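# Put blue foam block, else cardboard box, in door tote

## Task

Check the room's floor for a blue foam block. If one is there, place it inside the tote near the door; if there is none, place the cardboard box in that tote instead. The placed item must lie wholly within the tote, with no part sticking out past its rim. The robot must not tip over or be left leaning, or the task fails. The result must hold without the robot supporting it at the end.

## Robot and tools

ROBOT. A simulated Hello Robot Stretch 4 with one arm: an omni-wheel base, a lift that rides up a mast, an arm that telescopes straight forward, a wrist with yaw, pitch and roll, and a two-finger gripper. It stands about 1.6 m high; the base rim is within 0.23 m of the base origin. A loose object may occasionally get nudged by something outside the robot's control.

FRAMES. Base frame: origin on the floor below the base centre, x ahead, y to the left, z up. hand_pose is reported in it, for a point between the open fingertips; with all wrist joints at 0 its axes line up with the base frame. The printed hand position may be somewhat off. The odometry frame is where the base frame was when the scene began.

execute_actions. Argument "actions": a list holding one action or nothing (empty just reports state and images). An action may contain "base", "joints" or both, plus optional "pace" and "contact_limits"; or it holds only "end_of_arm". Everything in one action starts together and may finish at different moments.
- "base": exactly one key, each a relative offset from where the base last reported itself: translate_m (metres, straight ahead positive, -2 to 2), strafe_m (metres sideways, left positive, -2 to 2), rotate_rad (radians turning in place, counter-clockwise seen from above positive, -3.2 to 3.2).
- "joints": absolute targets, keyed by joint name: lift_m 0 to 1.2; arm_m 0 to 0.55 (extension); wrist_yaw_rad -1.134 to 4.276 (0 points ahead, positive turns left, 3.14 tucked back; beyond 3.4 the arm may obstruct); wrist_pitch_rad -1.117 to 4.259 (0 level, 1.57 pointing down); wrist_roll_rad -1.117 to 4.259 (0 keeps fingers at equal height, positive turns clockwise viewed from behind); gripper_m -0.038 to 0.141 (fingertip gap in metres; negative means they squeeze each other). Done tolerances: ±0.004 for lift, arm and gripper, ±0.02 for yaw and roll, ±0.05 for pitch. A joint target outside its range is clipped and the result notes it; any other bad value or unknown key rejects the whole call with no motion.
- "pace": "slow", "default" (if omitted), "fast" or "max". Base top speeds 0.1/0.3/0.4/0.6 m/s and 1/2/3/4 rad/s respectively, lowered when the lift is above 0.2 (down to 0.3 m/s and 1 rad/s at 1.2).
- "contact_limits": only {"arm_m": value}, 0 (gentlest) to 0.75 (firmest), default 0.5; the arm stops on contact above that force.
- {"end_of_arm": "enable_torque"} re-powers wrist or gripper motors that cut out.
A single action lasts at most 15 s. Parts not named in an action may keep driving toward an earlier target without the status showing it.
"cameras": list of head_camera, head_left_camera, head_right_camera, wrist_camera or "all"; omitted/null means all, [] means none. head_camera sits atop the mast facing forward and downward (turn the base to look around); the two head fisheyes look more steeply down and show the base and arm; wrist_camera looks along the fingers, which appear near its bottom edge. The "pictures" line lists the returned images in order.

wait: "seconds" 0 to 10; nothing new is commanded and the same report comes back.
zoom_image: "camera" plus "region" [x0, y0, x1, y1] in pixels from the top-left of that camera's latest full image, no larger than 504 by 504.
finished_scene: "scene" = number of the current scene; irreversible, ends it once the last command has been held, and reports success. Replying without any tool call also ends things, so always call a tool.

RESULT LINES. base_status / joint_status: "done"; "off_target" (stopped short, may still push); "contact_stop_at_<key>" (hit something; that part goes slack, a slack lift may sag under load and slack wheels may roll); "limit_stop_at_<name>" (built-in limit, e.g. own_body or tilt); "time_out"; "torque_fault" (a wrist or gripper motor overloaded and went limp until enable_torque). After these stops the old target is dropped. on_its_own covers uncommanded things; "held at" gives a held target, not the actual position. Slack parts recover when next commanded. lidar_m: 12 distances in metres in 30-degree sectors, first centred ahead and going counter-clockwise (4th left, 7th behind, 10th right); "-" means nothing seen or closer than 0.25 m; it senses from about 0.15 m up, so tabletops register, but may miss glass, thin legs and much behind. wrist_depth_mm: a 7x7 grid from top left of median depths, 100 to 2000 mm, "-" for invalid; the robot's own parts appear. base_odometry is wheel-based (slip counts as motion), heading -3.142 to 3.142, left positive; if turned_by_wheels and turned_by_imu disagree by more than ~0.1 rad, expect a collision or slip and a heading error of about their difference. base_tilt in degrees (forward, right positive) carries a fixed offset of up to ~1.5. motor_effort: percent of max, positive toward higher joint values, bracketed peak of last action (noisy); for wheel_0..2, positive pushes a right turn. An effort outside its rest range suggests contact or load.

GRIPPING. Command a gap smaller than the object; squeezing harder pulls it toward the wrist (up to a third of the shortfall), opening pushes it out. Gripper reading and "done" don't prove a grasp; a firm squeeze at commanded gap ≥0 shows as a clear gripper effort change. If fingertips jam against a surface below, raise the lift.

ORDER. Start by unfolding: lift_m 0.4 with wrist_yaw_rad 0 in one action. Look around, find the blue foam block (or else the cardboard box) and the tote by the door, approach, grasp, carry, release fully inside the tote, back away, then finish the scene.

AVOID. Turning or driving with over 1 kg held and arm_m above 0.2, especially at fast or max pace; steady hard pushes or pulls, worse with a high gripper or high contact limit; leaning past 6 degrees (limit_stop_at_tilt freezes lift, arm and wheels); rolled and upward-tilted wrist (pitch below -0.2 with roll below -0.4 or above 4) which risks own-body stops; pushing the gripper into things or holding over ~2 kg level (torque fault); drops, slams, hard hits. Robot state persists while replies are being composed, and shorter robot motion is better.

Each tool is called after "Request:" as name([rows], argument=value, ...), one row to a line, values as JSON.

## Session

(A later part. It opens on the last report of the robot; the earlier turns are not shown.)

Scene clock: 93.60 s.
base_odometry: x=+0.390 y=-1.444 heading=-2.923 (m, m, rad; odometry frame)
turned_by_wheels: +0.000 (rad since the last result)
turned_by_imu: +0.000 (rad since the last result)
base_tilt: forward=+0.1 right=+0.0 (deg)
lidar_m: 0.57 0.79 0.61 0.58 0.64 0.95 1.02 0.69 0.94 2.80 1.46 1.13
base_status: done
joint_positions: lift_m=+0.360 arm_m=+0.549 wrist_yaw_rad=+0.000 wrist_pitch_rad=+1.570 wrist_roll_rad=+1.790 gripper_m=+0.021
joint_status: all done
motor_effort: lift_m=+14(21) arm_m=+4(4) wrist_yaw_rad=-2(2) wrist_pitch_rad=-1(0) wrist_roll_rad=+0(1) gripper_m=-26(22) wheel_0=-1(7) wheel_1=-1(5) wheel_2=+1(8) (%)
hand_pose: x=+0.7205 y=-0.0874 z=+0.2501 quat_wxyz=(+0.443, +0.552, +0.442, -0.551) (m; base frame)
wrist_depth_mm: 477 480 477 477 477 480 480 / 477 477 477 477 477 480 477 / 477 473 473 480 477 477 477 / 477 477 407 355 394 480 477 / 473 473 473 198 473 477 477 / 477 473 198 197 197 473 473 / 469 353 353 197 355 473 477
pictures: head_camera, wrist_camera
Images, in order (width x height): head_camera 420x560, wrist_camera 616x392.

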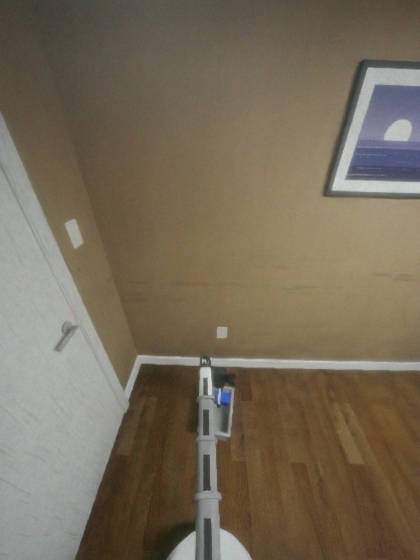

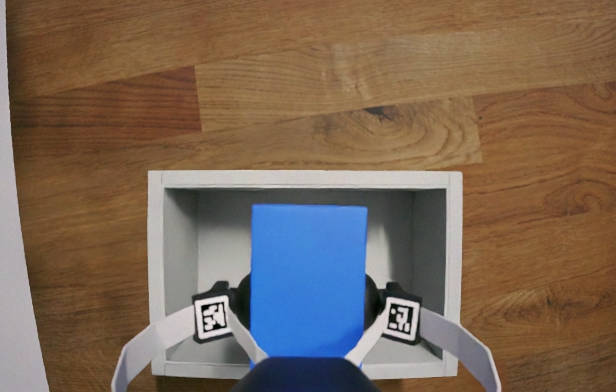

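Request:
execute_actions([
  {"base":{"strafe_m":0.025}},
], cameras=[])

Request:
execute_actions([
  {"joints":{"lift_m":0.147}},
], cameras=["wrist_camera"])

Request:
execute_actions([
  {"joints":{"gripper_m":0.1}},
], cameras=["wrist_camera"])

Request:
execute_actions([
  {"joints":{"lift_m":0.4}},
], cameras=["wrist_camera"])

Scene clock: 98.37 s.
base_odometry: x=+0.395 y=-1.469 heading=-2.923 (m, m, rad; odometry frame)
turned_by_wheels: +0.000 (rad since the last result)
turned_by_imu: +0.000 (rad since the last result)
base_tilt: forward=+0.1 right=+0.0 (deg)
lidar_m: 0.57 0.77 0.58 0.56 0.62 0.90 1.11 0.70 0.95 2.82 1.47 0.66
base_status: done
joint_positions: lift_m=+0.360 arm_m=+0.549 wrist_yaw_rad=+0.000 wrist_pitch_rad=+1.570 wrist_roll_rad=+1.790 gripper_m=+0.021
joint_status: not commanded
motor_effort: lift_m=+14(14) arm_m=+4(4) wrist_yaw_rad=-2(2) wrist_pitch_rad=+0(1) wrist_roll_rad=+0(1) gripper_m=-21(25) wheel_0=+2(0) wheel_1=-1(7) wheel_2=+1(1) (%)
hand_pose: x=+0.7205 y=-0.0874 z=+0.2501 quat_wxyz=(+0.443, +0.552, +0.442, -0.551) (m; base frame)
wrist_depth_mm: 477 477 480 477 480 477 480 / 477 477 477 477 477 480 477 / 480 480 477 477 480 477 480 / 477 477 473 469 473 477 477 / 477 473 473 197 473 477 477 / 473 473 197 197 197 477 477 / 473 469 353 197 355 473 477
pictures: none
No camera images: the call's "cameras" was empty. Leave "cameras" out to get every camera's image.

Scene clock: 100.33 s.
base_odometry: x=+0.395 y=-1.469 heading=-2.923 (m, m, rad; odometry frame)
turned_by_wheels: +0.000 (rad since the last result)
turned_by_imu: +0.000 (rad since the last result)
base_tilt: forward=+0.1 right=+0.0 (deg)
lidar_m: 0.57 0.77 0.57 0.56 0.63 0.91 1.12 0.69 0.93 2.80 1.45 0.66
base_status: not commanded
joint_positions: lift_m=+0.147 arm_m=+0.549 wrist_yaw_rad=+0.000 wrist_pitch_rad=+1.570 wrist_roll_rad=+1.790 gripper_m=+0.021
joint_status: all done
motor_effort: lift_m=+13(13) arm_m=+3(4) wrist_yaw_rad=-2(2) wrist_pitch_rad=-1(0) wrist_roll_rad=+0(0) gripper_m=-23(22) wheel_0=+2(2) wheel_1=-1(1) wheel_2=+0(0) (%)
hand_pose: x=+0.7205 y=-0.0874 z=+0.0371 quat_wxyz=(+0.443, +0.552, +0.442, -0.551) (m; base frame)
wrist_depth_mm: 264 263 263 264 263 264 - / 142 142 142 142 143 142 - / 187 228 232 233 230 221 189 / 201 258 258 259 259 258 196 / 200 257 258 198 259 259 195 / 199 257 197 197 197 245 193 / 202 236 256 197 258 221 -
pictures: wrist_camera
Images, in order (width x height): wrist_camera 616x392.

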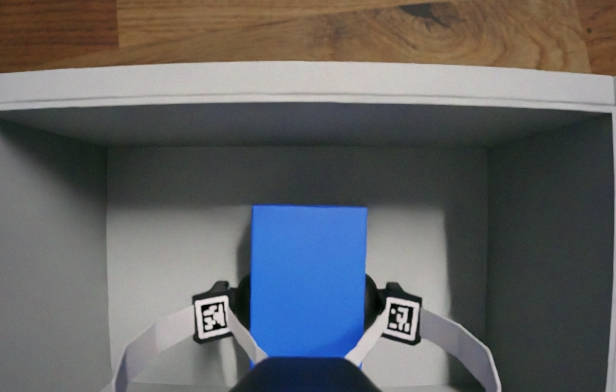

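Scene clock: 101.97 s.
base_odometry: x=+0.395 y=-1.469 heading=-2.923 (m, m, rad; odometry frame)
turned_by_wheels: +0.000 (rad since the last result)
turned_by_imu: +0.000 (rad since the last result)
base_tilt: forward=+0.1 right=+0.0 (deg)
lidar_m: 0.56 0.76 0.58 0.55 0.62 0.90 1.12 0.70 0.92 2.81 1.47 0.64
base_status: not commanded
joint_positions: lift_m=+0.147 arm_m=+0.549 wrist_yaw_rad=+0.000 wrist_pitch_rad=+1.570 wrist_roll_rad=+1.790 gripper_m=+0.100
joint_status: all done
motor_effort: lift_m=+13(13) arm_m=+4(4) wrist_yaw_rad=-2(2) wrist_pitch_rad=-1(1) wrist_roll_rad=+0(0) gripper_m=-2(24) wheel_0=+1(2) wheel_1=-1(1) wheel_2=+0(1) (%)
hand_pose: x=+0.7205 y=-0.0874 z=+0.0371 quat_wxyz=(+0.443, +0.552, +0.442, -0.551) (m; base frame)
wrist_depth_mm: 263 263 264 264 265 263 - / 142 142 143 142 143 142 - / 187 227 233 234 230 221 190 / 201 258 259 259 259 259 196 / 200 257 259 213 259 258 195 / 199 257 203 213 214 244 193 / 202 252 257 144 257 224 -
pictures: wrist_camera
Images, in order (width x height): wrist_camera 616x392.

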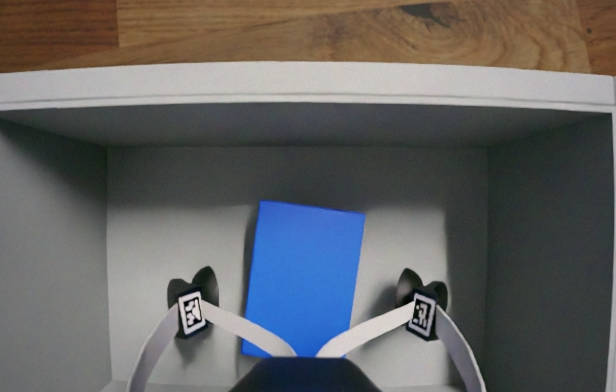

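Scene clock: 104.10 s.
base_odometry: x=+0.395 y=-1.469 heading=-2.923 (m, m, rad; odometry frame)
turned_by_wheels: +0.000 (rad since the last result)
turned_by_imu: +0.000 (rad since the last result)
base_tilt: forward=+0.1 right=+0.0 (deg)
lidar_m: 0.58 0.77 0.57 0.55 0.63 0.94 1.12 0.71 0.93 2.80 1.46 0.64
base_status: not commanded
joint_positions: lift_m=+0.400 arm_m=+0.549 wrist_yaw_rad=+0.000 wrist_pitch_rad=+1.570 wrist_roll_rad=+1.790 gripper_m=+0.100
joint_status: all done
motor_effort: lift_m=+22(24) arm_m=+3(4) wrist_yaw_rad=-2(2) wrist_pitch_rad=+1(0) wrist_roll_rad=+0(1) gripper_m=+1(2) wheel_0=+2(2) wheel_1=-1(1) wheel_2=+1(1) (%)
hand_pose: x=+0.7205 y=-0.0874 z=+0.2893 quat_wxyz=(+0.443, +0.552, +0.442, -0.551) (m; base frame)
wrist_depth_mm: 517 521 521 517 517 521 521 / 517 517 517 521 517 521 517 / 517 517 512 521 517 517 521 / 517 517 517 512 512 517 517 / 512 512 508 469 512 512 517 / 512 512 202 462 214 517 517 / 512 512 517 144 512 512 517
pictures: wrist_camera
Images, in order (width x height): wrist_camera 616x392.

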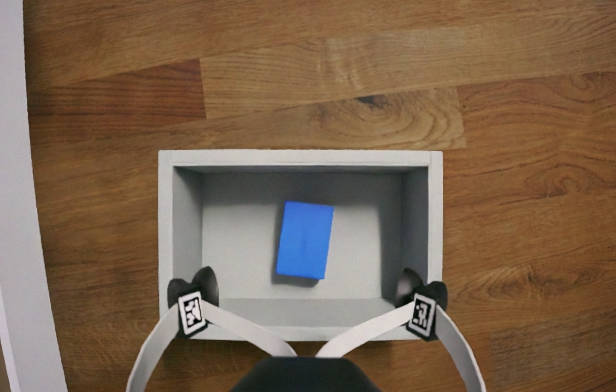

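Request:
finished_scene(scene=1)

The scene is finished: the task was done.


## Next scene

The same job, from a new start.

Request:
execute_actions(actions=[])

Scene clock: 0.00 s.
base_odometry: x=+0.000 y=+0.000 heading=+0.000 (m, m, rad; odometry frame)
turned_by_wheels: +0.000 (rad since the last result)
turned_by_imu: +0.000 (rad since the last result)
base_tilt: forward=+0.0 right=+0.0 (deg)
lidar_m: 0.88 0.82 0.86 1.18 1.75 1.30 0.90 0.84 0.88 1.03 1.17 1.75
base_status: not commanded
joint_positions: lift_m=+0.184 arm_m=+0.002 wrist_yaw_rad=+3.117 wrist_pitch_rad=+0.003 wrist_roll_rad=+0.008 gripper_m=+0.057
joint_status: not commanded
motor_effort: lift_m=+17 arm_m=+0 wrist_yaw_rad=-2 wrist_pitch_rad=-8 wrist_roll_rad=-1 gripper_m=-3 wheel_0=+0 wheel_1=+0 wheel_2=+0 (%)
hand_pose: x=-0.1138 y=+0.0946 z=+0.3611 quat_wxyz=(+0.013, -0.001, +0.004, +1.000) (m; base frame)
wrist_depth_mm: - 142 1078 1255 1464 1808 1921 / - 134 1060 1255 1464 1756 1863 / - 123 173 1229 1464 1756 1863 / 109 140 222 1229 1430 1756 1863 / 220 931 1060 1255 1464 1708 1863 / 842 917 212 1229 202 1537 1430 / 842 866 976 145 976 946 1008
pictures: head_camera, head_left_camera, head_right_camera, wrist_camera
Images, in order (width x height): head_camera 420x560, head_left_camera 420x672, head_right_camera 420x672, wrist_camera 616x392.

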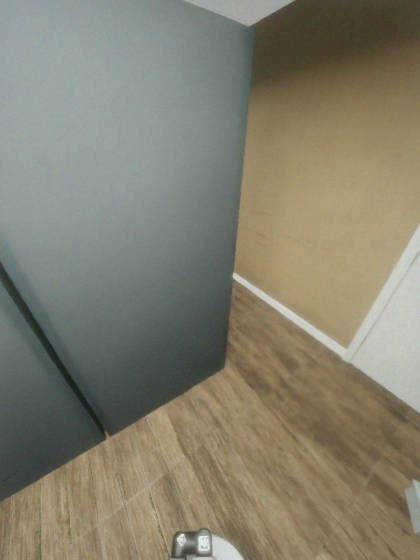

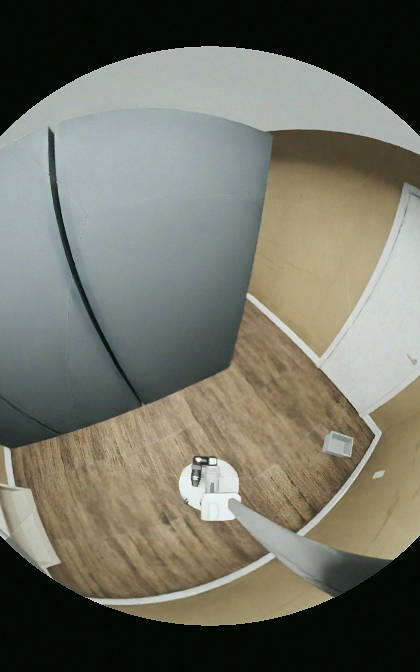

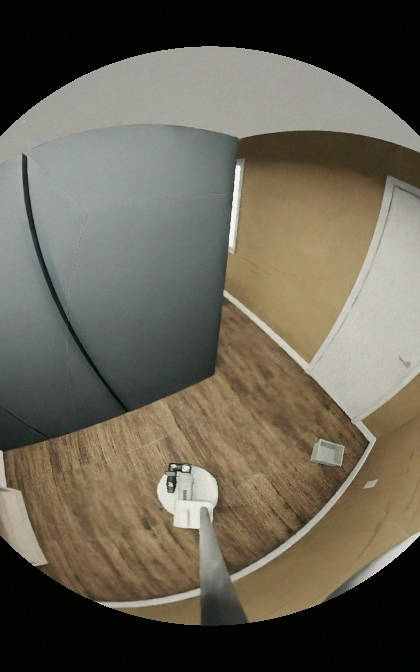

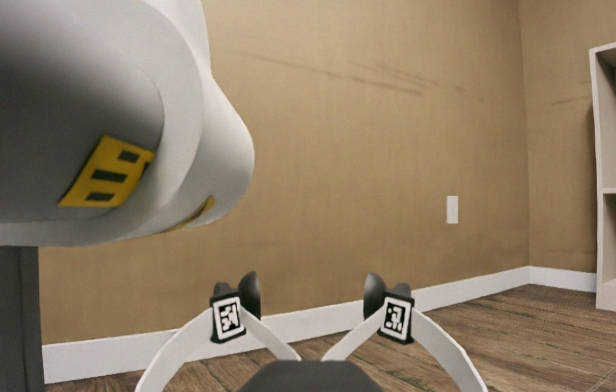

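Request:
execute_actions([
  {"base":{"rotate_rad":-0.62}},
], cameras=[])

Request:
execute_actions([
  {"base":{"translate_m":1.3},"pace":"fast"},
], cameras=[])

Request:
execute_actions([
  {"base":{"rotate_rad":1.22}},
], cameras=["head_camera","head_left_camera"])

Scene clock: 5.67 s.
base_odometry: x=+0.000 y=+0.000 heading=-0.620 (m, m, rad; odometry frame)
turned_by_wheels: -0.620 (rad since the last result)
turned_by_imu: -0.611 (rad since the last result)
base_tilt: forward=+0.0 right=+0.0 (deg)
lidar_m: 1.67 0.92 0.83 0.86 1.11 1.75 1.41 0.93 0.86 0.85 1.07 1.12
base_status: done
joint_positions: lift_m=+0.184 arm_m=+0.002 wrist_yaw_rad=+3.117 wrist_pitch_rad=+0.003 wrist_roll_rad=+0.008 gripper_m=+0.057
joint_status: not commanded
motor_effort: lift_m=+17(17) arm_m=-1(1) wrist_yaw_rad=-1(1) wrist_pitch_rad=-8(7) wrist_roll_rad=-2(1) gripper_m=-5(2) wheel_0=+1(1) wheel_1=+1(5) wheel_2=+1(6) (%)
hand_pose: x=-0.1138 y=+0.0946 z=+0.3611 quat_wxyz=(+0.013, -0.001, +0.004, +1.000) (m; base frame)
wrist_depth_mm: - 142 1756 - - - 1863 / - 134 1756 - - 1921 1863 / - 123 174 - - 1983 1863 / 109 140 222 - - 1983 1808 / 220 1205 1708 - - 1921 1863 / 976 1229 213 1618 202 1499 1464 / 946 946 976 145 976 946 1008
pictures: none
No camera images: the call's "cameras" was empty. Leave "cameras" out to get every camera's image.

Scene clock: 10.27 s.
base_odometry: x=+1.058 y=-0.755 heading=-0.620 (m, m, rad; odometry frame)
turned_by_wheels: +0.000 (rad since the last result)
turned_by_imu: -0.005 (rad since the last result)
base_tilt: forward=+0.1 right=+0.0 (deg)
lidar_m: 0.49 0.63 1.35 0.72 0.56 0.92 2.31 1.44 0.84 0.79 0.49 0.47
base_status: done
joint_positions: lift_m=+0.184 arm_m=+0.002 wrist_yaw_rad=+3.117 wrist_pitch_rad=+0.003 wrist_roll_rad=+0.008 gripper_m=+0.057
joint_status: not commanded
motor_effort: lift_m=+17(17) arm_m=+0(1) wrist_yaw_rad=-2(1) wrist_pitch_rad=-7(7) wrist_roll_rad=+0(2) gripper_m=-4(5) wheel_0=+0(9) wheel_1=+0(11) wheel_2=+0(11) (%)
hand_pose: x=-0.1138 y=+0.0946 z=+0.3611 quat_wxyz=(+0.013, -0.001, +0.004, +1.000) (m; base frame)
wrist_depth_mm: - 142 - - - - 820 / - 135 - - - - 798 / - 123 174 - - - 831 / 109 140 222 - - - 831 / 219 1863 - - - - 842 / 1430 1499 212 1576 201 1499 809 / 1008 960 991 145 976 946 798
pictures: none
No camera images: the call's "cameras" was empty. Leave "cameras" out to get every camera's image.

Scene clock: 12.10 s.
base_odometry: x=+1.058 y=-0.755 heading=+0.600 (m, m, rad; odometry frame)
turned_by_wheels: +1.220 (rad since the last result)
turned_by_imu: +1.202 (rad since the last result)
base_tilt: forward=+0.1 right=+0.0 (deg)
lidar_m: 2.51 0.62 0.55 1.69 1.87 1.43 0.85 0.65 0.48 0.47 0.52 0.75
base_status: done
joint_positions: lift_m=+0.184 arm_m=+0.002 wrist_yaw_rad=+3.117 wrist_pitch_rad=+0.003 wrist_roll_rad=+0.008 gripper_m=+0.057
joint_status: not commanded
motor_effort: lift_m=+17(17) arm_m=-1(1) wrist_yaw_rad=-2(2) wrist_pitch_rad=-6(8) wrist_roll_rad=-1(0) gripper_m=-1(5) wheel_0=-1(3) wheel_1=+0(5) wheel_2=+1(8) (%)
hand_pose: x=-0.1138 y=+0.0946 z=+0.3611 quat_wxyz=(+0.013, -0.001, +0.004, +1.000) (m; base frame)
wrist_depth_mm: - 141 1537 1576 1576 1537 1537 / - 135 1537 1576 1537 1576 1499 / - 123 173 1576 1537 1537 1499 / 109 140 222 1537 1537 1499 1499 / 219 1060 1537 1576 1499 1499 1464 / 788 1138 212 1255 202 1430 1499 / 798 960 976 145 991 931 991
pictures: head_camera, head_left_camera
Images, in order (width x height): head_camera 420x560, head_left_camera 420x672.

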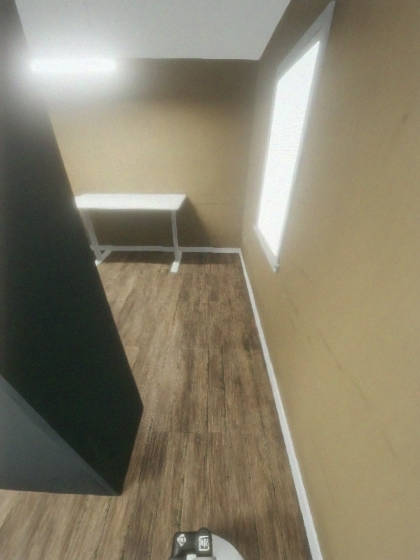

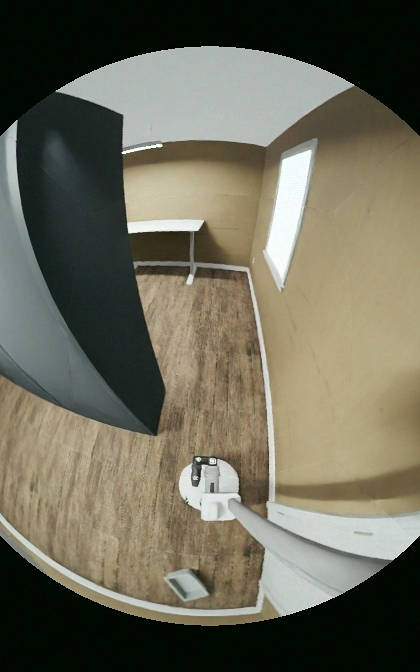

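Request:
execute_actions([
  {"base":{"translate_m":1.5},"pace":"fast"},
], cameras=[])

Request:
execute_actions([
  {"base":{"rotate_rad":1.57}},
], cameras=["head_camera","head_left_camera"])

Scene clock: 19.37 s.
base_odometry: x=+2.296 y=+0.093 heading=+0.600 (m, m, rad; odometry frame)
turned_by_wheels: +0.000 (rad since the last result)
turned_by_imu: -0.006 (rad since the last result)
base_tilt: forward=+0.0 right=+0.0 (deg)
lidar_m: 1.13 1.16 1.66 2.31 0.98 0.82 1.80 0.78 0.59 0.53 0.55 0.81
base_status: done
joint_positions: lift_m=+0.184 arm_m=+0.002 wrist_yaw_rad=+3.117 wrist_pitch_rad=+0.003 wrist_roll_rad=+0.008 gripper_m=+0.057
joint_status: not commanded
motor_effort: lift_m=+17(17) arm_m=+0(1) wrist_yaw_rad=-2(1) wrist_pitch_rad=-7(7) wrist_roll_rad=-1(1) gripper_m=-3(2) wheel_0=-1(2) wheel_1=+0(3) wheel_2=+1(10) (%)
hand_pose: x=-0.1138 y=+0.0946 z=+0.3611 quat_wxyz=(+0.013, -0.001, +0.004, +1.000) (m; base frame)
wrist_depth_mm: - 142 - - - 1118 1160 / - 135 - - - 1281 1308 / - 123 174 - - 1281 1281 / 109 140 222 - - 1255 1281 / 220 1281 - - - 1255 1281 / 917 1281 212 1576 201 1098 1182 / 904 946 991 145 991 809 820
pictures: none
No camera images: the call's "cameras" was empty. Leave "cameras" out to get every camera's image.

Scene clock: 21.43 s.
base_odometry: x=+2.296 y=+0.093 heading=+2.170 (m, m, rad; odometry frame)
turned_by_wheels: +1.570 (rad since the last result)
turned_by_imu: +1.547 (rad since the last result)
base_tilt: forward=+0.1 right=+0.0 (deg)
lidar_m: 2.28 0.96 0.80 1.74 0.81 0.57 0.54 0.56 0.81 1.12 1.15 1.63
base_status: done
joint_positions: lift_m=+0.184 arm_m=+0.002 wrist_yaw_rad=+3.117 wrist_pitch_rad=+0.003 wrist_roll_rad=+0.008 gripper_m=+0.057
joint_status: not commanded
motor_effort: lift_m=+17(17) arm_m=-1(0) wrist_yaw_rad=-1(2) wrist_pitch_rad=-7(7) wrist_roll_rad=-1(1) gripper_m=-3(3) wheel_0=+0(7) wheel_1=+1(2) wheel_2=+1(8) (%)
hand_pose: x=-0.1138 y=+0.0946 z=+0.3611 quat_wxyz=(+0.013, -0.001, +0.004, +1.000) (m; base frame)
wrist_depth_mm: - 142 707 707 707 699 691 / - 135 715 699 699 699 683 / - 123 173 707 699 691 683 / 109 140 223 707 699 691 683 / 220 715 707 707 699 683 683 / 715 715 213 691 202 683 683 / 715 715 707 145 683 676 676
pictures: head_camera, head_left_camera
Images, in order (width x height): head_camera 420x560, head_left_camera 420x672.

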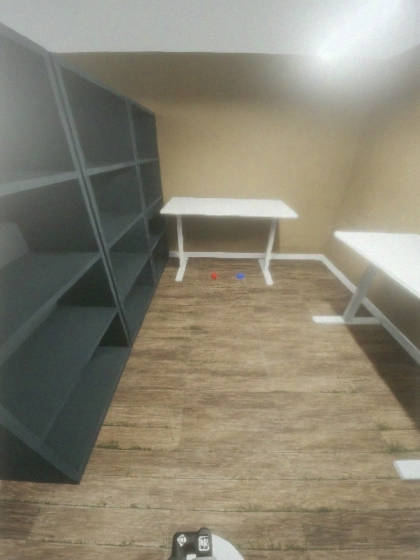

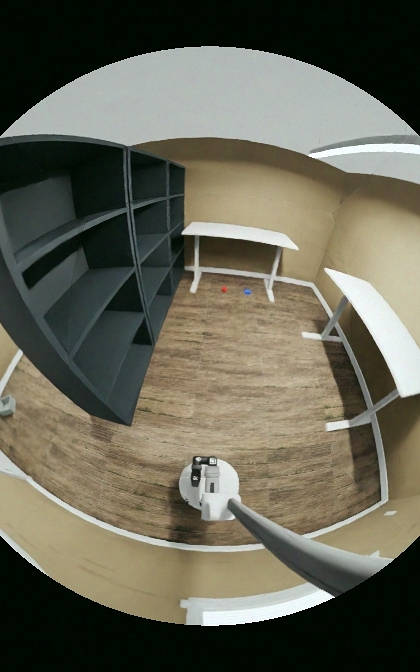

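Request:
execute_actions([
  {"base":{"translate_m":1.75},"joints":{"lift_m":0.38,"wrist_yaw_rad":0,"gripper_m":0.14},"pace":"fast"},
], cameras=[])

Request:
execute_actions([
  {"base":{"strafe_m":-0.35},"joints":{"wrist_pitch_rad":1.57,"lift_m":0.3,"arm_m":0.4}},
], cameras=["head_camera","wrist_camera"])

Scene clock: 30.40 s.
base_odometry: x=+1.308 y=+1.537 heading=+2.170 (m, m, rad; odometry frame)
turned_by_wheels: +0.000 (rad since the last result)
turned_by_imu: -0.008 (rad since the last result)
base_tilt: forward=+0.0 right=+0.0 (deg)
lidar_m: 0.60 0.66 0.60 0.60 0.63 0.93 2.33 1.61 1.20 1.16 0.83 0.63
base_status: done
joint_positions: lift_m=+0.380 arm_m=+0.002 wrist_yaw_rad=+0.000 wrist_pitch_rad=+0.003 wrist_roll_rad=+0.008 gripper_m=+0.140
joint_status: all done
motor_effort: lift_m=+21(22) arm_m=-1(0) wrist_yaw_rad=-2(9) wrist_pitch_rad=-7(6) wrist_roll_rad=-1(1) gripper_m=+2(4) wheel_0=-2(2) wheel_1=-1(8) wheel_2=+0(11) (%)
hand_pose: x=+0.4609 y=-0.0874 z=+0.5571 quat_wxyz=(+1.000, +0.004, +0.001, +0.000) (m; base frame)
wrist_depth_mm: 668 683 683 691 683 676 668 / 1060 854 991 1008 1008 976 946 / 1205 854 1255 1229 1205 1205 1182 / 1205 1205 1205 1205 1229 1182 1182 / 1229 1118 1229 1205 1182 1160 1138 / 1205 768 1229 1229 1205 215 1160 / 1182 1182 1229 149 1205 1182 1160
pictures: none
No camera images: the call's "cameras" was empty. Leave "cameras" out to get every camera's image.

Scene clock: 32.90 s.
base_odometry: x=+1.597 y=+1.735 heading=+2.170 (m, m, rad; odometry frame)
turned_by_wheels: +0.000 (rad since the last result)
turned_by_imu: +0.001 (rad since the last result)
base_tilt: forward=+0.1 right=+0.0 (deg)
lidar_m: 0.56 0.63 0.94 0.94 1.00 1.46 2.36 1.11 0.83 0.81 0.80 0.60
base_status: done
joint_positions: lift_m=+0.300 arm_m=+0.399 wrist_yaw_rad=+0.000 wrist_pitch_rad=+1.570 wrist_roll_rad=+0.008 gripper_m=+0.140
joint_status: all done
motor_effort: lift_m=+14(18) arm_m=+4(7) wrist_yaw_rad=-3(1) wrist_pitch_rad=+2(5) wrist_roll_rad=-1(1) gripper_m=+2(0) wheel_0=-1(10) wheel_1=+2(4) wheel_2=-1(1) (%)
hand_pose: x=+0.5705 y=-0.0874 z=+0.1900 quat_wxyz=(+0.707, +0.003, +0.707, -0.003) (m; base frame)
wrist_depth_mm: 379 424 424 424 418 415 415 / 404 424 421 421 404 415 418 / 424 421 421 418 415 415 418 / 421 421 415 418 418 415 413 / 421 418 418 418 415 413 413 / 418 418 415 415 413 215 410 / 418 418 415 149 410 413 410
pictures: head_camera, wrist_camera
Images, in order (width x height): head_camera 420x560, wrist_camera 616x392.

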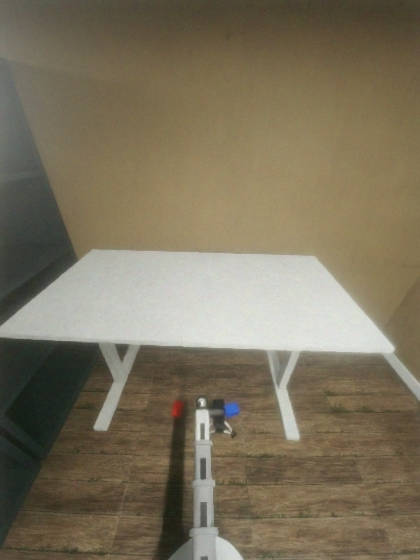

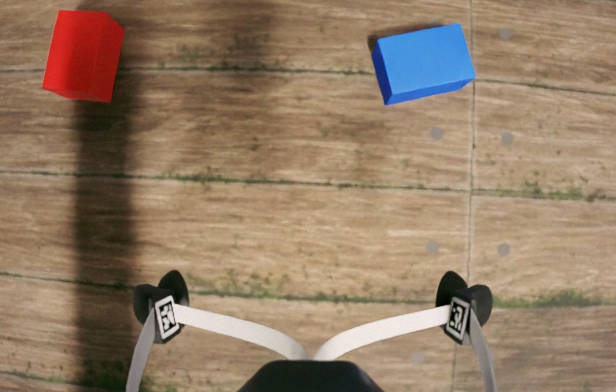

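Request:
execute_actions([
  {"base":{"strafe_m":-0.108},"joints":{"arm_m":0.55,"wrist_roll_rad":1.37}},
], cameras=[])

Request:
execute_actions([
  {"base":{"translate_m":0.05},"joints":{"lift_m":0.22}},
], cameras=["wrist_camera"])

Scene clock: 37.97 s.
base_odometry: x=+1.687 y=+1.796 heading=+2.170 (m, m, rad; odometry frame)
turned_by_wheels: +0.000 (rad since the last result)
turned_by_imu: +0.000 (rad since the last result)
base_tilt: forward=+0.1 right=+0.0 (deg)
lidar_m: 0.56 0.63 0.88 1.03 1.11 1.61 2.34 0.99 0.73 0.71 0.76 0.60
base_status: done
joint_positions: lift_m=+0.300 arm_m=+0.549 wrist_yaw_rad=+0.000 wrist_pitch_rad=+1.570 wrist_roll_rad=+1.370 gripper_m=+0.140
joint_status: all done
motor_effort: lift_m=+14(14) arm_m=+4(4) wrist_yaw_rad=-1(3) wrist_pitch_rad=+1(0) wrist_roll_rad=+0(5) gripper_m=-2(3) wheel_0=+0(8) wheel_1=+2(7) wheel_2=+0(1) (%)
hand_pose: x=+0.7204 y=-0.0874 z=+0.1900 quat_wxyz=(+0.548, +0.447, +0.547, -0.447) (m; base frame)
wrist_depth_mm: 427 424 424 424 418 421 418 / 427 421 421 418 418 418 418 / 421 418 421 418 418 418 415 / 421 421 415 415 415 415 418 / 421 418 415 415 415 413 413 / 421 415 413 415 415 215 413 / 418 415 415 149 413 413 410
pictures: none
No camera images: the call's "cameras" was empty. Leave "cameras" out to get every camera's image.

Scene clock: 39.27 s.
base_odometry: x=+1.658 y=+1.837 heading=+2.170 (m, m, rad; odometry frame)
turned_by_wheels: +0.000 (rad since the last result)
turned_by_imu: +0.000 (rad since the last result)
base_tilt: forward=+0.0 right=+0.0 (deg)
lidar_m: 0.52 0.55 0.83 1.04 1.13 1.61 2.40 1.02 0.74 0.70 0.70 0.53
base_status: done
joint_positions: lift_m=+0.220 arm_m=+0.549 wrist_yaw_rad=+0.000 wrist_pitch_rad=+1.570 wrist_roll_rad=+1.370 gripper_m=+0.140
joint_status: all done
motor_effort: lift_m=+14(15) arm_m=+4(4) wrist_yaw_rad=-2(2) wrist_pitch_rad=+1(1) wrist_roll_rad=+0(1) gripper_m=+0(1) wheel_0=+0(6) wheel_1=+1(5) wheel_2=+1(7) (%)
hand_pose: x=+0.7204 y=-0.0874 z=+0.1100 quat_wxyz=(+0.548, +0.447, +0.547, -0.447) (m; base frame)
wrist_depth_mm: 342 342 340 340 340 338 336 / 343 340 340 340 336 338 336 / 340 340 338 338 338 336 336 / 338 338 336 336 336 334 334 / 338 338 336 290 336 334 332 / 336 336 336 290 332 214 332 / 336 336 334 149 332 330 330
pictures: wrist_camera
Images, in order (width x height): wrist_camera 616x392.

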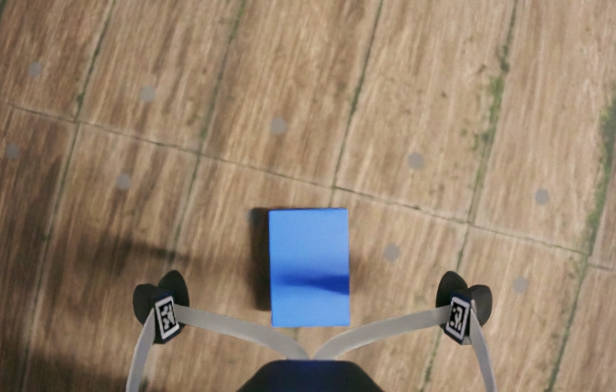

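Request:
execute_actions([
  {"joints":{"lift_m":0.14}},
], cameras=[])

Request:
execute_actions([
  {"joints":{"gripper_m":0.02}},
], cameras=[])

Request:
execute_actions([
  {"joints":{"lift_m":0.2}},
], cameras=["wrist_camera"])

Scene clock: 44.20 s.
base_odometry: x=+1.658 y=+1.837 heading=+2.170 (m, m, rad; odometry frame)
turned_by_wheels: +0.000 (rad since the last result)
turned_by_imu: +0.000 (rad since the last result)
base_tilt: forward=+0.1 right=-0.1 (deg)
lidar_m: 0.50 0.56 0.83 1.05 1.10 1.63 2.40 1.00 0.74 0.70 0.69 0.53
base_status: not commanded
joint_positions: lift_m=+0.140 arm_m=+0.549 wrist_yaw_rad=+0.000 wrist_pitch_rad=+1.570 wrist_roll_rad=+1.370 gripper_m=+0.140
joint_status: all done
motor_effort: lift_m=+14(13) arm_m=+5(4) wrist_yaw_rad=-1(2) wrist_pitch_rad=+1(0) wrist_roll_rad=+0(0) gripper_m=-1(1) wheel_0=+0(0) wheel_1=+1(1) wheel_2=+1(1) (%)
hand_pose: x=+0.7204 y=-0.0874 z=+0.0300 quat_wxyz=(+0.548, +0.447, +0.547, -0.447) (m; base frame)
wrist_depth_mm: 260 259 259 258 257 256 - / 258 259 258 257 256 256 256 / 258 258 257 256 255 254 254 / 256 257 257 256 255 254 254 / 256 255 254 209 254 253 253 / 255 253 253 208 253 214 252 / 255 254 253 148 252 252 -
pictures: none
No camera images: the call's "cameras" was empty. Leave "cameras" out to get every camera's image.

Scene clock: 46.37 s.
base_odometry: x=+1.658 y=+1.837 heading=+2.170 (m, m, rad; odometry frame)
turned_by_wheels: +0.000 (rad since the last result)
turned_by_imu: +0.000 (rad since the last result)
base_tilt: forward=+0.0 right=+0.0 (deg)
lidar_m: 0.50 0.54 0.86 1.04 1.11 1.63 2.41 0.99 0.74 0.71 0.71 0.52
base_status: not commanded
joint_positions: lift_m=+0.140 arm_m=+0.549 wrist_yaw_rad=+0.000 wrist_pitch_rad=+1.570 wrist_roll_rad=+1.370 gripper_m=+0.021
joint_status: all done
motor_effort: lift_m=+14(14) arm_m=+4(4) wrist_yaw_rad=-2(2) wrist_pitch_rad=+1(1) wrist_roll_rad=+0(1) gripper_m=-23(25) wheel_0=+0(0) wheel_1=+1(1) wheel_2=+1(1) (%)
hand_pose: x=+0.7204 y=-0.0874 z=+0.0300 quat_wxyz=(+0.548, +0.447, +0.547, -0.447) (m; base frame)
wrist_depth_mm: 258 258 258 258 257 257 - / 258 258 257 257 256 255 255 / 256 258 256 256 256 255 255 / 256 256 255 255 255 254 253 / 256 254 254 198 254 252 253 / 254 255 196 196 196 252 252 / 253 253 254 196 252 251 -
pictures: none
No camera images: the call's "cameras" was empty. Leave "cameras" out to get every camera's image.

Scene clock: 47.53 s.
base_odometry: x=+1.658 y=+1.837 heading=+2.170 (m, m, rad; odometry frame)
turned_by_wheels: +0.000 (rad since the last result)
turned_by_imu: +0.000 (rad since the last result)
base_tilt: forward=+0.0 right=+0.0 (deg)
lidar_m: 0.51 0.56 0.84 1.04 1.13 1.59 2.40 1.01 0.74 0.70 0.70 0.53
base_status: not commanded
joint_positions: lift_m=+0.200 arm_m=+0.549 wrist_yaw_rad=+0.000 wrist_pitch_rad=+1.570 wrist_roll_rad=+1.370 gripper_m=+0.021
joint_status: all done
motor_effort: lift_m=+21(23) arm_m=+5(4) wrist_yaw_rad=-1(2) wrist_pitch_rad=+0(0) wrist_roll_rad=+0(0) gripper_m=-22(25) wheel_0=+0(0) wheel_1=+1(1) wheel_2=+1(1) (%)
hand_pose: x=+0.7204 y=-0.0874 z=+0.0894 quat_wxyz=(+0.548, +0.447, +0.547, -0.447) (m; base frame)
wrist_depth_mm: 322 322 319 319 317 317 317 / 320 319 320 317 317 315 317 / 319 320 317 317 317 314 315 / 317 317 315 315 314 314 314 / 315 315 314 197 312 312 310 / 315 315 196 196 196 312 312 / 315 314 312 196 310 310 309
pictures: wrist_camera
Images, in order (width x height): wrist_camera 616x392.

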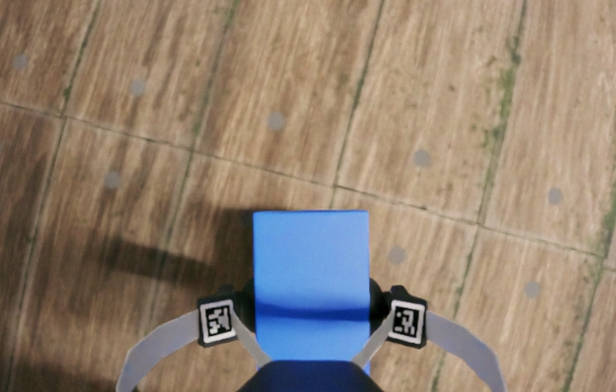

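Request:
execute_actions([
  {"base":{"translate_m":-1.94},"joints":{"arm_m":0.12,"lift_m":0.36},"pace":"fast"},
], cameras=[])

Request:
execute_actions([
  {"base":{"rotate_rad":1.56},"joints":{"wrist_roll_rad":0}},
], cameras=["head_camera"])

Scene clock: 57.10 s.
base_odometry: x=+2.753 y=+0.235 heading=+2.170 (m, m, rad; odometry frame)
turned_by_wheels: +0.000 (rad since the last result)
turned_by_imu: +0.006 (rad since the last result)
base_tilt: forward=+0.0 right=+0.0 (deg)
lidar_m: 2.45 1.57 1.26 1.51 0.56 0.42 0.41 0.45 0.71 1.36 0.75 0.90
base_status: done
joint_positions: lift_m=+0.360 arm_m=+0.121 wrist_yaw_rad=+0.000 wrist_pitch_rad=+1.570 wrist_roll_rad=+1.370 gripper_m=+0.021
joint_status: all done
motor_effort: lift_m=+21(23) arm_m=-4(6) wrist_yaw_rad=-1(3) wrist_pitch_rad=-1(1) wrist_roll_rad=-1(1) gripper_m=-26(23) wheel_0=+0(3) wheel_1=+0(4) wheel_2=-1(10) (%)
hand_pose: x=+0.2918 y=-0.0874 z=+0.2494 quat_wxyz=(+0.548, +0.447, +0.547, -0.447) (m; base frame)
wrist_depth_mm: 488 488 488 484 480 480 480 / 484 484 484 484 480 480 480 / 484 484 480 484 477 477 477 / 484 484 480 480 477 477 477 / 480 480 480 198 477 303 262 / 480 480 196 196 196 258 259 / 477 473 477 196 272 257 -
pictures: none
No camera images: the call's "cameras" was empty. Leave "cameras" out to get every camera's image.

Scene clock: 59.13 s.
base_odometry: x=+2.753 y=+0.235 heading=-2.553 (m, m, rad; odometry frame)
turned_by_wheels: +1.560 (rad since the last result)
turned_by_imu: +1.537 (rad since the last result)
base_tilt: forward=+0.0 right=+0.0 (deg)
lidar_m: 1.52 0.57 0.41 0.42 0.42 0.70 1.37 0.75 0.92 2.46 1.59 1.27
base_status: done
joint_positions: lift_m=+0.360 arm_m=+0.121 wrist_yaw_rad=+0.000 wrist_pitch_rad=+1.570 wrist_roll_rad=+0.000 gripper_m=+0.021
joint_status: all done
motor_effort: lift_m=+21(21) arm_m=-4(4) wrist_yaw_rad=-2(1) wrist_pitch_rad=-1(1) wrist_roll_rad=-3(6) gripper_m=-23(25) wheel_0=-1(6) wheel_1=+0(3) wheel_2=+0(6) (%)
hand_pose: x=+0.2919 y=-0.0874 z=+0.2495 quat_wxyz=(+0.707, +0.000, +0.707, +0.000) (m; base frame)
wrist_depth_mm: 492 488 488 484 484 480 477 / 488 484 484 484 480 477 480 / 488 488 480 480 480 477 473 / 484 480 480 480 480 480 477 / 480 480 477 197 477 477 477 / 480 480 196 196 197 473 473 / 480 336 309 196 473 473 469
pictures: head_camera
Images, in order (width x height): head_camera 420x560.

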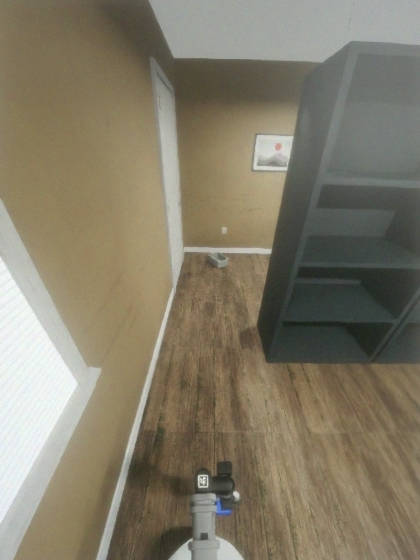

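Request:
execute_actions([
  {"base":{"translate_m":2.0},"joints":{"lift_m":0.55,"arm_m":0.2},"pace":"fast"},
], cameras=["head_camera"])

Scene clock: 68.00 s.
base_odometry: x=+1.090 y=-0.875 heading=-2.553 (m, m, rad; odometry frame)
turned_by_wheels: +0.000 (rad since the last result)
turned_by_imu: -0.008 (rad since the last result)
base_tilt: forward=+0.0 right=+0.0 (deg)
lidar_m: 0.86 0.48 0.34 0.33 0.36 0.55 1.68 0.81 0.68 1.76 1.84 0.81
base_status: done
joint_positions: lift_m=+0.550 arm_m=+0.199 wrist_yaw_rad=+0.000 wrist_pitch_rad=+1.570 wrist_roll_rad=+0.000 gripper_m=+0.021
joint_status: all done
motor_effort: lift_m=+21(25) arm_m=+4(6) wrist_yaw_rad=+0(1) wrist_pitch_rad=-1(0) wrist_roll_rad=-1(2) gripper_m=-26(23) wheel_0=-1(3) wheel_1=-1(10) wheel_2=+1(12) (%)
hand_pose: x=+0.3704 y=-0.0874 z=+0.4394 quat_wxyz=(+0.707, +0.000, +0.707, +0.000) (m; base frame)
wrist_depth_mm: 559 683 676 683 676 668 668 / 559 683 683 676 668 676 668 / 569 683 676 676 676 676 661 / 580 676 683 676 668 668 668 / 580 676 676 197 661 661 668 / 574 676 196 196 196 661 654 / 585 676 525 196 661 661 661
pictures: head_camera
Images, in order (width x height): head_camera 420x560.

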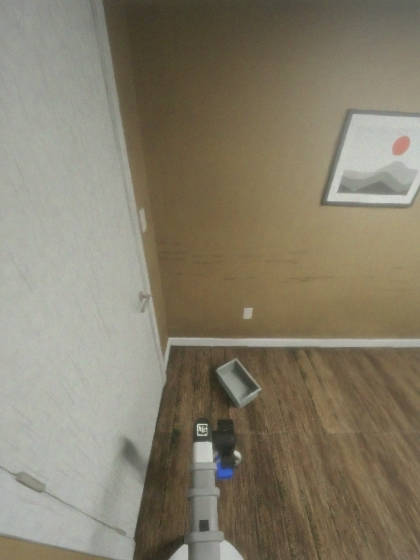

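Request:
execute_actions([
  {"base":{"strafe_m":-0.15},"joints":{"arm_m":0.4}},
], cameras=[])

Request:
execute_actions([
  {"base":{"translate_m":0.2}},
], cameras=["wrist_camera"])

Scene clock: 72.53 s.
base_odometry: x=+1.006 y=-0.751 heading=-2.553 (m, m, rad; odometry frame)
turned_by_wheels: +0.000 (rad since the last result)
turned_by_imu: +0.000 (rad since the last result)
base_tilt: forward=+0.0 right=+0.0 (deg)
lidar_m: 0.76 0.66 0.48 0.49 0.51 0.77 2.46 0.61 0.57 1.80 1.79 0.87
base_status: done
joint_positions: lift_m=+0.550 arm_m=+0.399 wrist_yaw_rad=+0.000 wrist_pitch_rad=+1.570 wrist_roll_rad=+0.000 gripper_m=+0.021
joint_status: all done
motor_effort: lift_m=+21(21) arm_m=+4(8) wrist_yaw_rad=-2(2) wrist_pitch_rad=-1(0) wrist_roll_rad=-1(1) gripper_m=-22(26) wheel_0=+0(0) wheel_1=+1(9) wheel_2=+0(1) (%)
hand_pose: x=+0.5704 y=-0.0874 z=+0.4394 quat_wxyz=(+0.707, +0.000, +0.707, +0.000) (m; base frame)
wrist_depth_mm: 683 683 683 668 668 676 668 / 676 683 683 676 676 676 661 / 683 691 676 676 676 661 676 / 676 676 676 676 668 668 668 / 683 676 676 197 661 668 668 / 683 668 196 196 196 668 661 / 676 668 668 196 661 654 647
pictures: none
No camera images: the call's "cameras" was empty. Leave "cameras" out to get every camera's image.

Scene clock: 74.60 s.
base_odometry: x=+0.840 y=-0.862 heading=-2.553 (m, m, rad; odometry frame)
turned_by_wheels: +0.000 (rad since the last result)
turned_by_imu: -0.001 (rad since the last result)
base_tilt: forward=+0.1 right=+0.0 (deg)
lidar_m: 0.58 0.64 0.47 0.44 0.52 0.75 2.39 0.73 0.86 2.76 1.50 0.66
base_status: done
joint_positions: lift_m=+0.550 arm_m=+0.399 wrist_yaw_rad=+0.000 wrist_pitch_rad=+1.570 wrist_roll_rad=+0.000 gripper_m=+0.021
joint_status: not commanded
motor_effort: lift_m=+21(21) arm_m=+5(4) wrist_yaw_rad=-2(2) wrist_pitch_rad=+0(0) wrist_roll_rad=-1(1) gripper_m=-24(23) wheel_0=+1(6) wheel_1=+2(4) wheel_2=+2(6) (%)
hand_pose: x=+0.5704 y=-0.0874 z=+0.4394 quat_wxyz=(+0.707, +0.000, +0.707, +0.000) (m; base frame)
wrist_depth_mm: 683 691 683 609 676 668 668 / 676 683 676 676 676 676 661 / 676 683 676 668 661 676 668 / 683 676 676 668 668 668 668 / 676 668 668 197 676 668 661 / 683 668 197 196 196 668 654 / 676 668 668 195 661 661 654
pictures: wrist_camera
Images, in order (width x height): wrist_camera 616x392.

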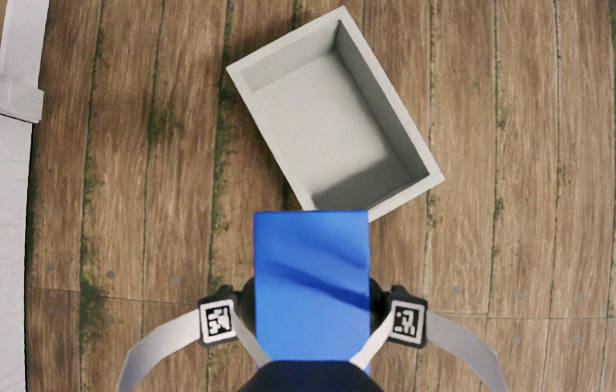

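Request:
execute_actions([
  {"base":{"strafe_m":-0.02},"joints":{"arm_m":0.55,"wrist_roll_rad":1.04,"lift_m":0.36}},
], cameras=["wrist_camera"])

Scene clock: 79.80 s.
base_odometry: x=+0.829 y=-0.845 heading=-2.553 (m, m, rad; odometry frame)
turned_by_wheels: +0.000 (rad since the last result)
turned_by_imu: +0.000 (rad since the last result)
base_tilt: forward=+0.1 right=+0.0 (deg)
lidar_m: 0.62 0.68 0.50 0.46 0.54 0.78 2.53 0.72 0.85 2.79 1.52 0.62
base_status: done
joint_positions: lift_m=+0.360 arm_m=+0.549 wrist_yaw_rad=+0.000 wrist_pitch_rad=+1.570 wrist_roll_rad=+1.040 gripper_m=+0.021
joint_status: all done
motor_effort: lift_m=+14(21) arm_m=+4(3) wrist_yaw_rad=-3(2) wrist_pitch_rad=+0(3) wrist_roll_rad=+0(6) gripper_m=-22(26) wheel_0=+0(8) wheel_1=+1(9) wheel_2=+0(2) (%)
hand_pose: x=+0.7204 y=-0.0874 z=+0.2500 quat_wxyz=(+0.614, +0.351, +0.614, -0.351) (m; base frame)
wrist_depth_mm: 459 488 484 484 480 480 477 / 488 484 484 480 477 480 477 / 480 484 473 449 418 477 473 / 480 480 477 477 473 477 477 / 480 477 473 197 462 477 473 / 477 477 196 196 196 473 469 / 480 480 477 196 473 473 473
pictures: wrist_camera
Images, in order (width x height): wrist_camera 616x392.

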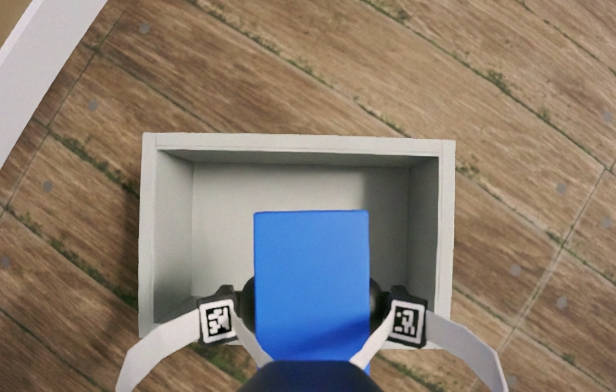

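Request:
execute_actions([
  {"base":{"translate_m":0.015},"joints":{"lift_m":0.146}},
], cameras=["wrist_camera"])

Request:
execute_actions([
  {"joints":{"gripper_m":0.1}},
], cameras=[])

Request:
execute_actions([
  {"joints":{"lift_m":0.36}},
], cameras=["wrist_camera"])

Scene clock: 85.87 s.
base_odometry: x=+0.816 y=-0.853 heading=-2.553 (m, m, rad; odometry frame)
turned_by_wheels: +0.000 (rad since the last result)
turned_by_imu: -0.001 (rad since the last result)
base_tilt: forward=+0.0 right=+0.0 (deg)
lidar_m: 0.60 0.69 0.50 0.47 0.54 0.80 2.54 0.71 0.88 2.83 1.50 0.61
base_status: done
joint_positions: lift_m=+0.146 arm_m=+0.549 wrist_yaw_rad=+0.000 wrist_pitch_rad=+1.570 wrist_roll_rad=+1.040 gripper_m=+0.021
joint_status: all done
motor_effort: lift_m=+14(13) arm_m=+4(4) wrist_yaw_rad=-2(2) wrist_pitch_rad=-1(0) wrist_roll_rad=+0(0) gripper_m=-25(24) wheel_0=+0(5) wheel_1=+0(3) wheel_2=+0(8) (%)
hand_pose: x=+0.7204 y=-0.0874 z=+0.0360 quat_wxyz=(+0.614, +0.351, +0.614, -0.351) (m; base frame)
wrist_depth_mm: 265 264 264 264 263 262 - / 142 142 142 141 141 140 - / 186 241 254 247 236 222 203 / 191 258 258 258 257 257 208 / 191 258 258 197 256 257 206 / 190 257 196 196 196 255 203 / 195 227 256 196 255 219 -
pictures: wrist_camera
Images, in order (width x height): wrist_camera 616x392.

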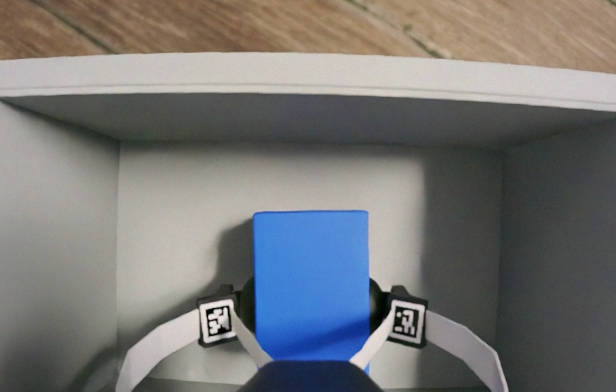

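Scene clock: 87.50 s.
base_odometry: x=+0.816 y=-0.853 heading=-2.553 (m, m, rad; odometry frame)
turned_by_wheels: +0.000 (rad since the last result)
turned_by_imu: +0.000 (rad since the last result)
base_tilt: forward=+0.1 right=+0.0 (deg)
lidar_m: 0.60 0.66 0.50 0.46 0.53 0.77 2.50 0.73 0.88 2.80 1.48 0.61
base_status: not commanded
joint_positions: lift_m=+0.146 arm_m=+0.549 wrist_yaw_rad=+0.000 wrist_pitch_rad=+1.570 wrist_roll_rad=+1.040 gripper_m=+0.100
joint_status: all done
motor_effort: lift_m=+14(14) arm_m=+4(4) wrist_yaw_rad=-2(2) wrist_pitch_rad=+1(0) wrist_roll_rad=+0(0) gripper_m=+4(26) wheel_0=+0(0) wheel_1=+0(0) wheel_2=+0(0) (%)
hand_pose: x=+0.7204 y=-0.0874 z=+0.0360 quat_wxyz=(+0.614, +0.351, +0.614, -0.351) (m; base frame)
wrist_depth_mm: 266 265 265 263 263 262 - / 142 142 142 141 141 141 - / 186 241 254 246 236 221 203 / 191 260 258 258 258 257 208 / 191 259 258 211 255 256 206 / 191 257 212 211 211 256 203 / 195 242 256 145 255 235 -
pictures: none
No camera images: the call's "cameras" was empty. Leave "cameras" out to get every camera's image.

Scene clock: 89.47 s.
base_odometry: x=+0.816 y=-0.853 heading=-2.553 (m, m, rad; odometry frame)
turned_by_wheels: +0.000 (rad since the last result)
turned_by_imu: +0.000 (rad since the last result)
base_tilt: forward=+0.1 right=+0.0 (deg)
lidar_m: 0.57 0.64 0.51 0.45 0.54 0.74 2.49 0.71 0.90 2.80 1.51 0.63
base_status: not commanded
joint_positions: lift_m=+0.360 arm_m=+0.549 wrist_yaw_rad=+0.000 wrist_pitch_rad=+1.570 wrist_roll_rad=+1.040 gripper_m=+0.100
joint_status: all done
motor_effort: lift_m=+21(24) arm_m=+4(4) wrist_yaw_rad=-2(2) wrist_pitch_rad=-1(1) wrist_roll_rad=+1(0) gripper_m=-3(2) wheel_0=+0(0) wheel_1=+0(1) wheel_2=+0(0) (%)
hand_pose: x=+0.7204 y=-0.0874 z=+0.2494 quat_wxyz=(+0.614, +0.351, +0.614, -0.351) (m; base frame)
wrist_depth_mm: 436 484 484 484 484 480 480 / 477 484 480 477 477 477 477 / 484 480 477 477 477 477 473 / 480 477 477 473 473 473 473 / 480 480 477 427 469 473 469 / 477 477 213 427 384 473 473 / 480 477 473 145 353 469 469
pictures: wrist_camera
Images, in order (width x height): wrist_camera 616x392.

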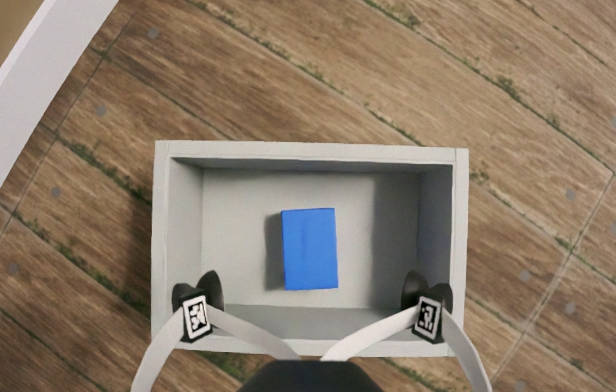

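Request:
finished_scene(scene=2)

The scene is finished: the task was done.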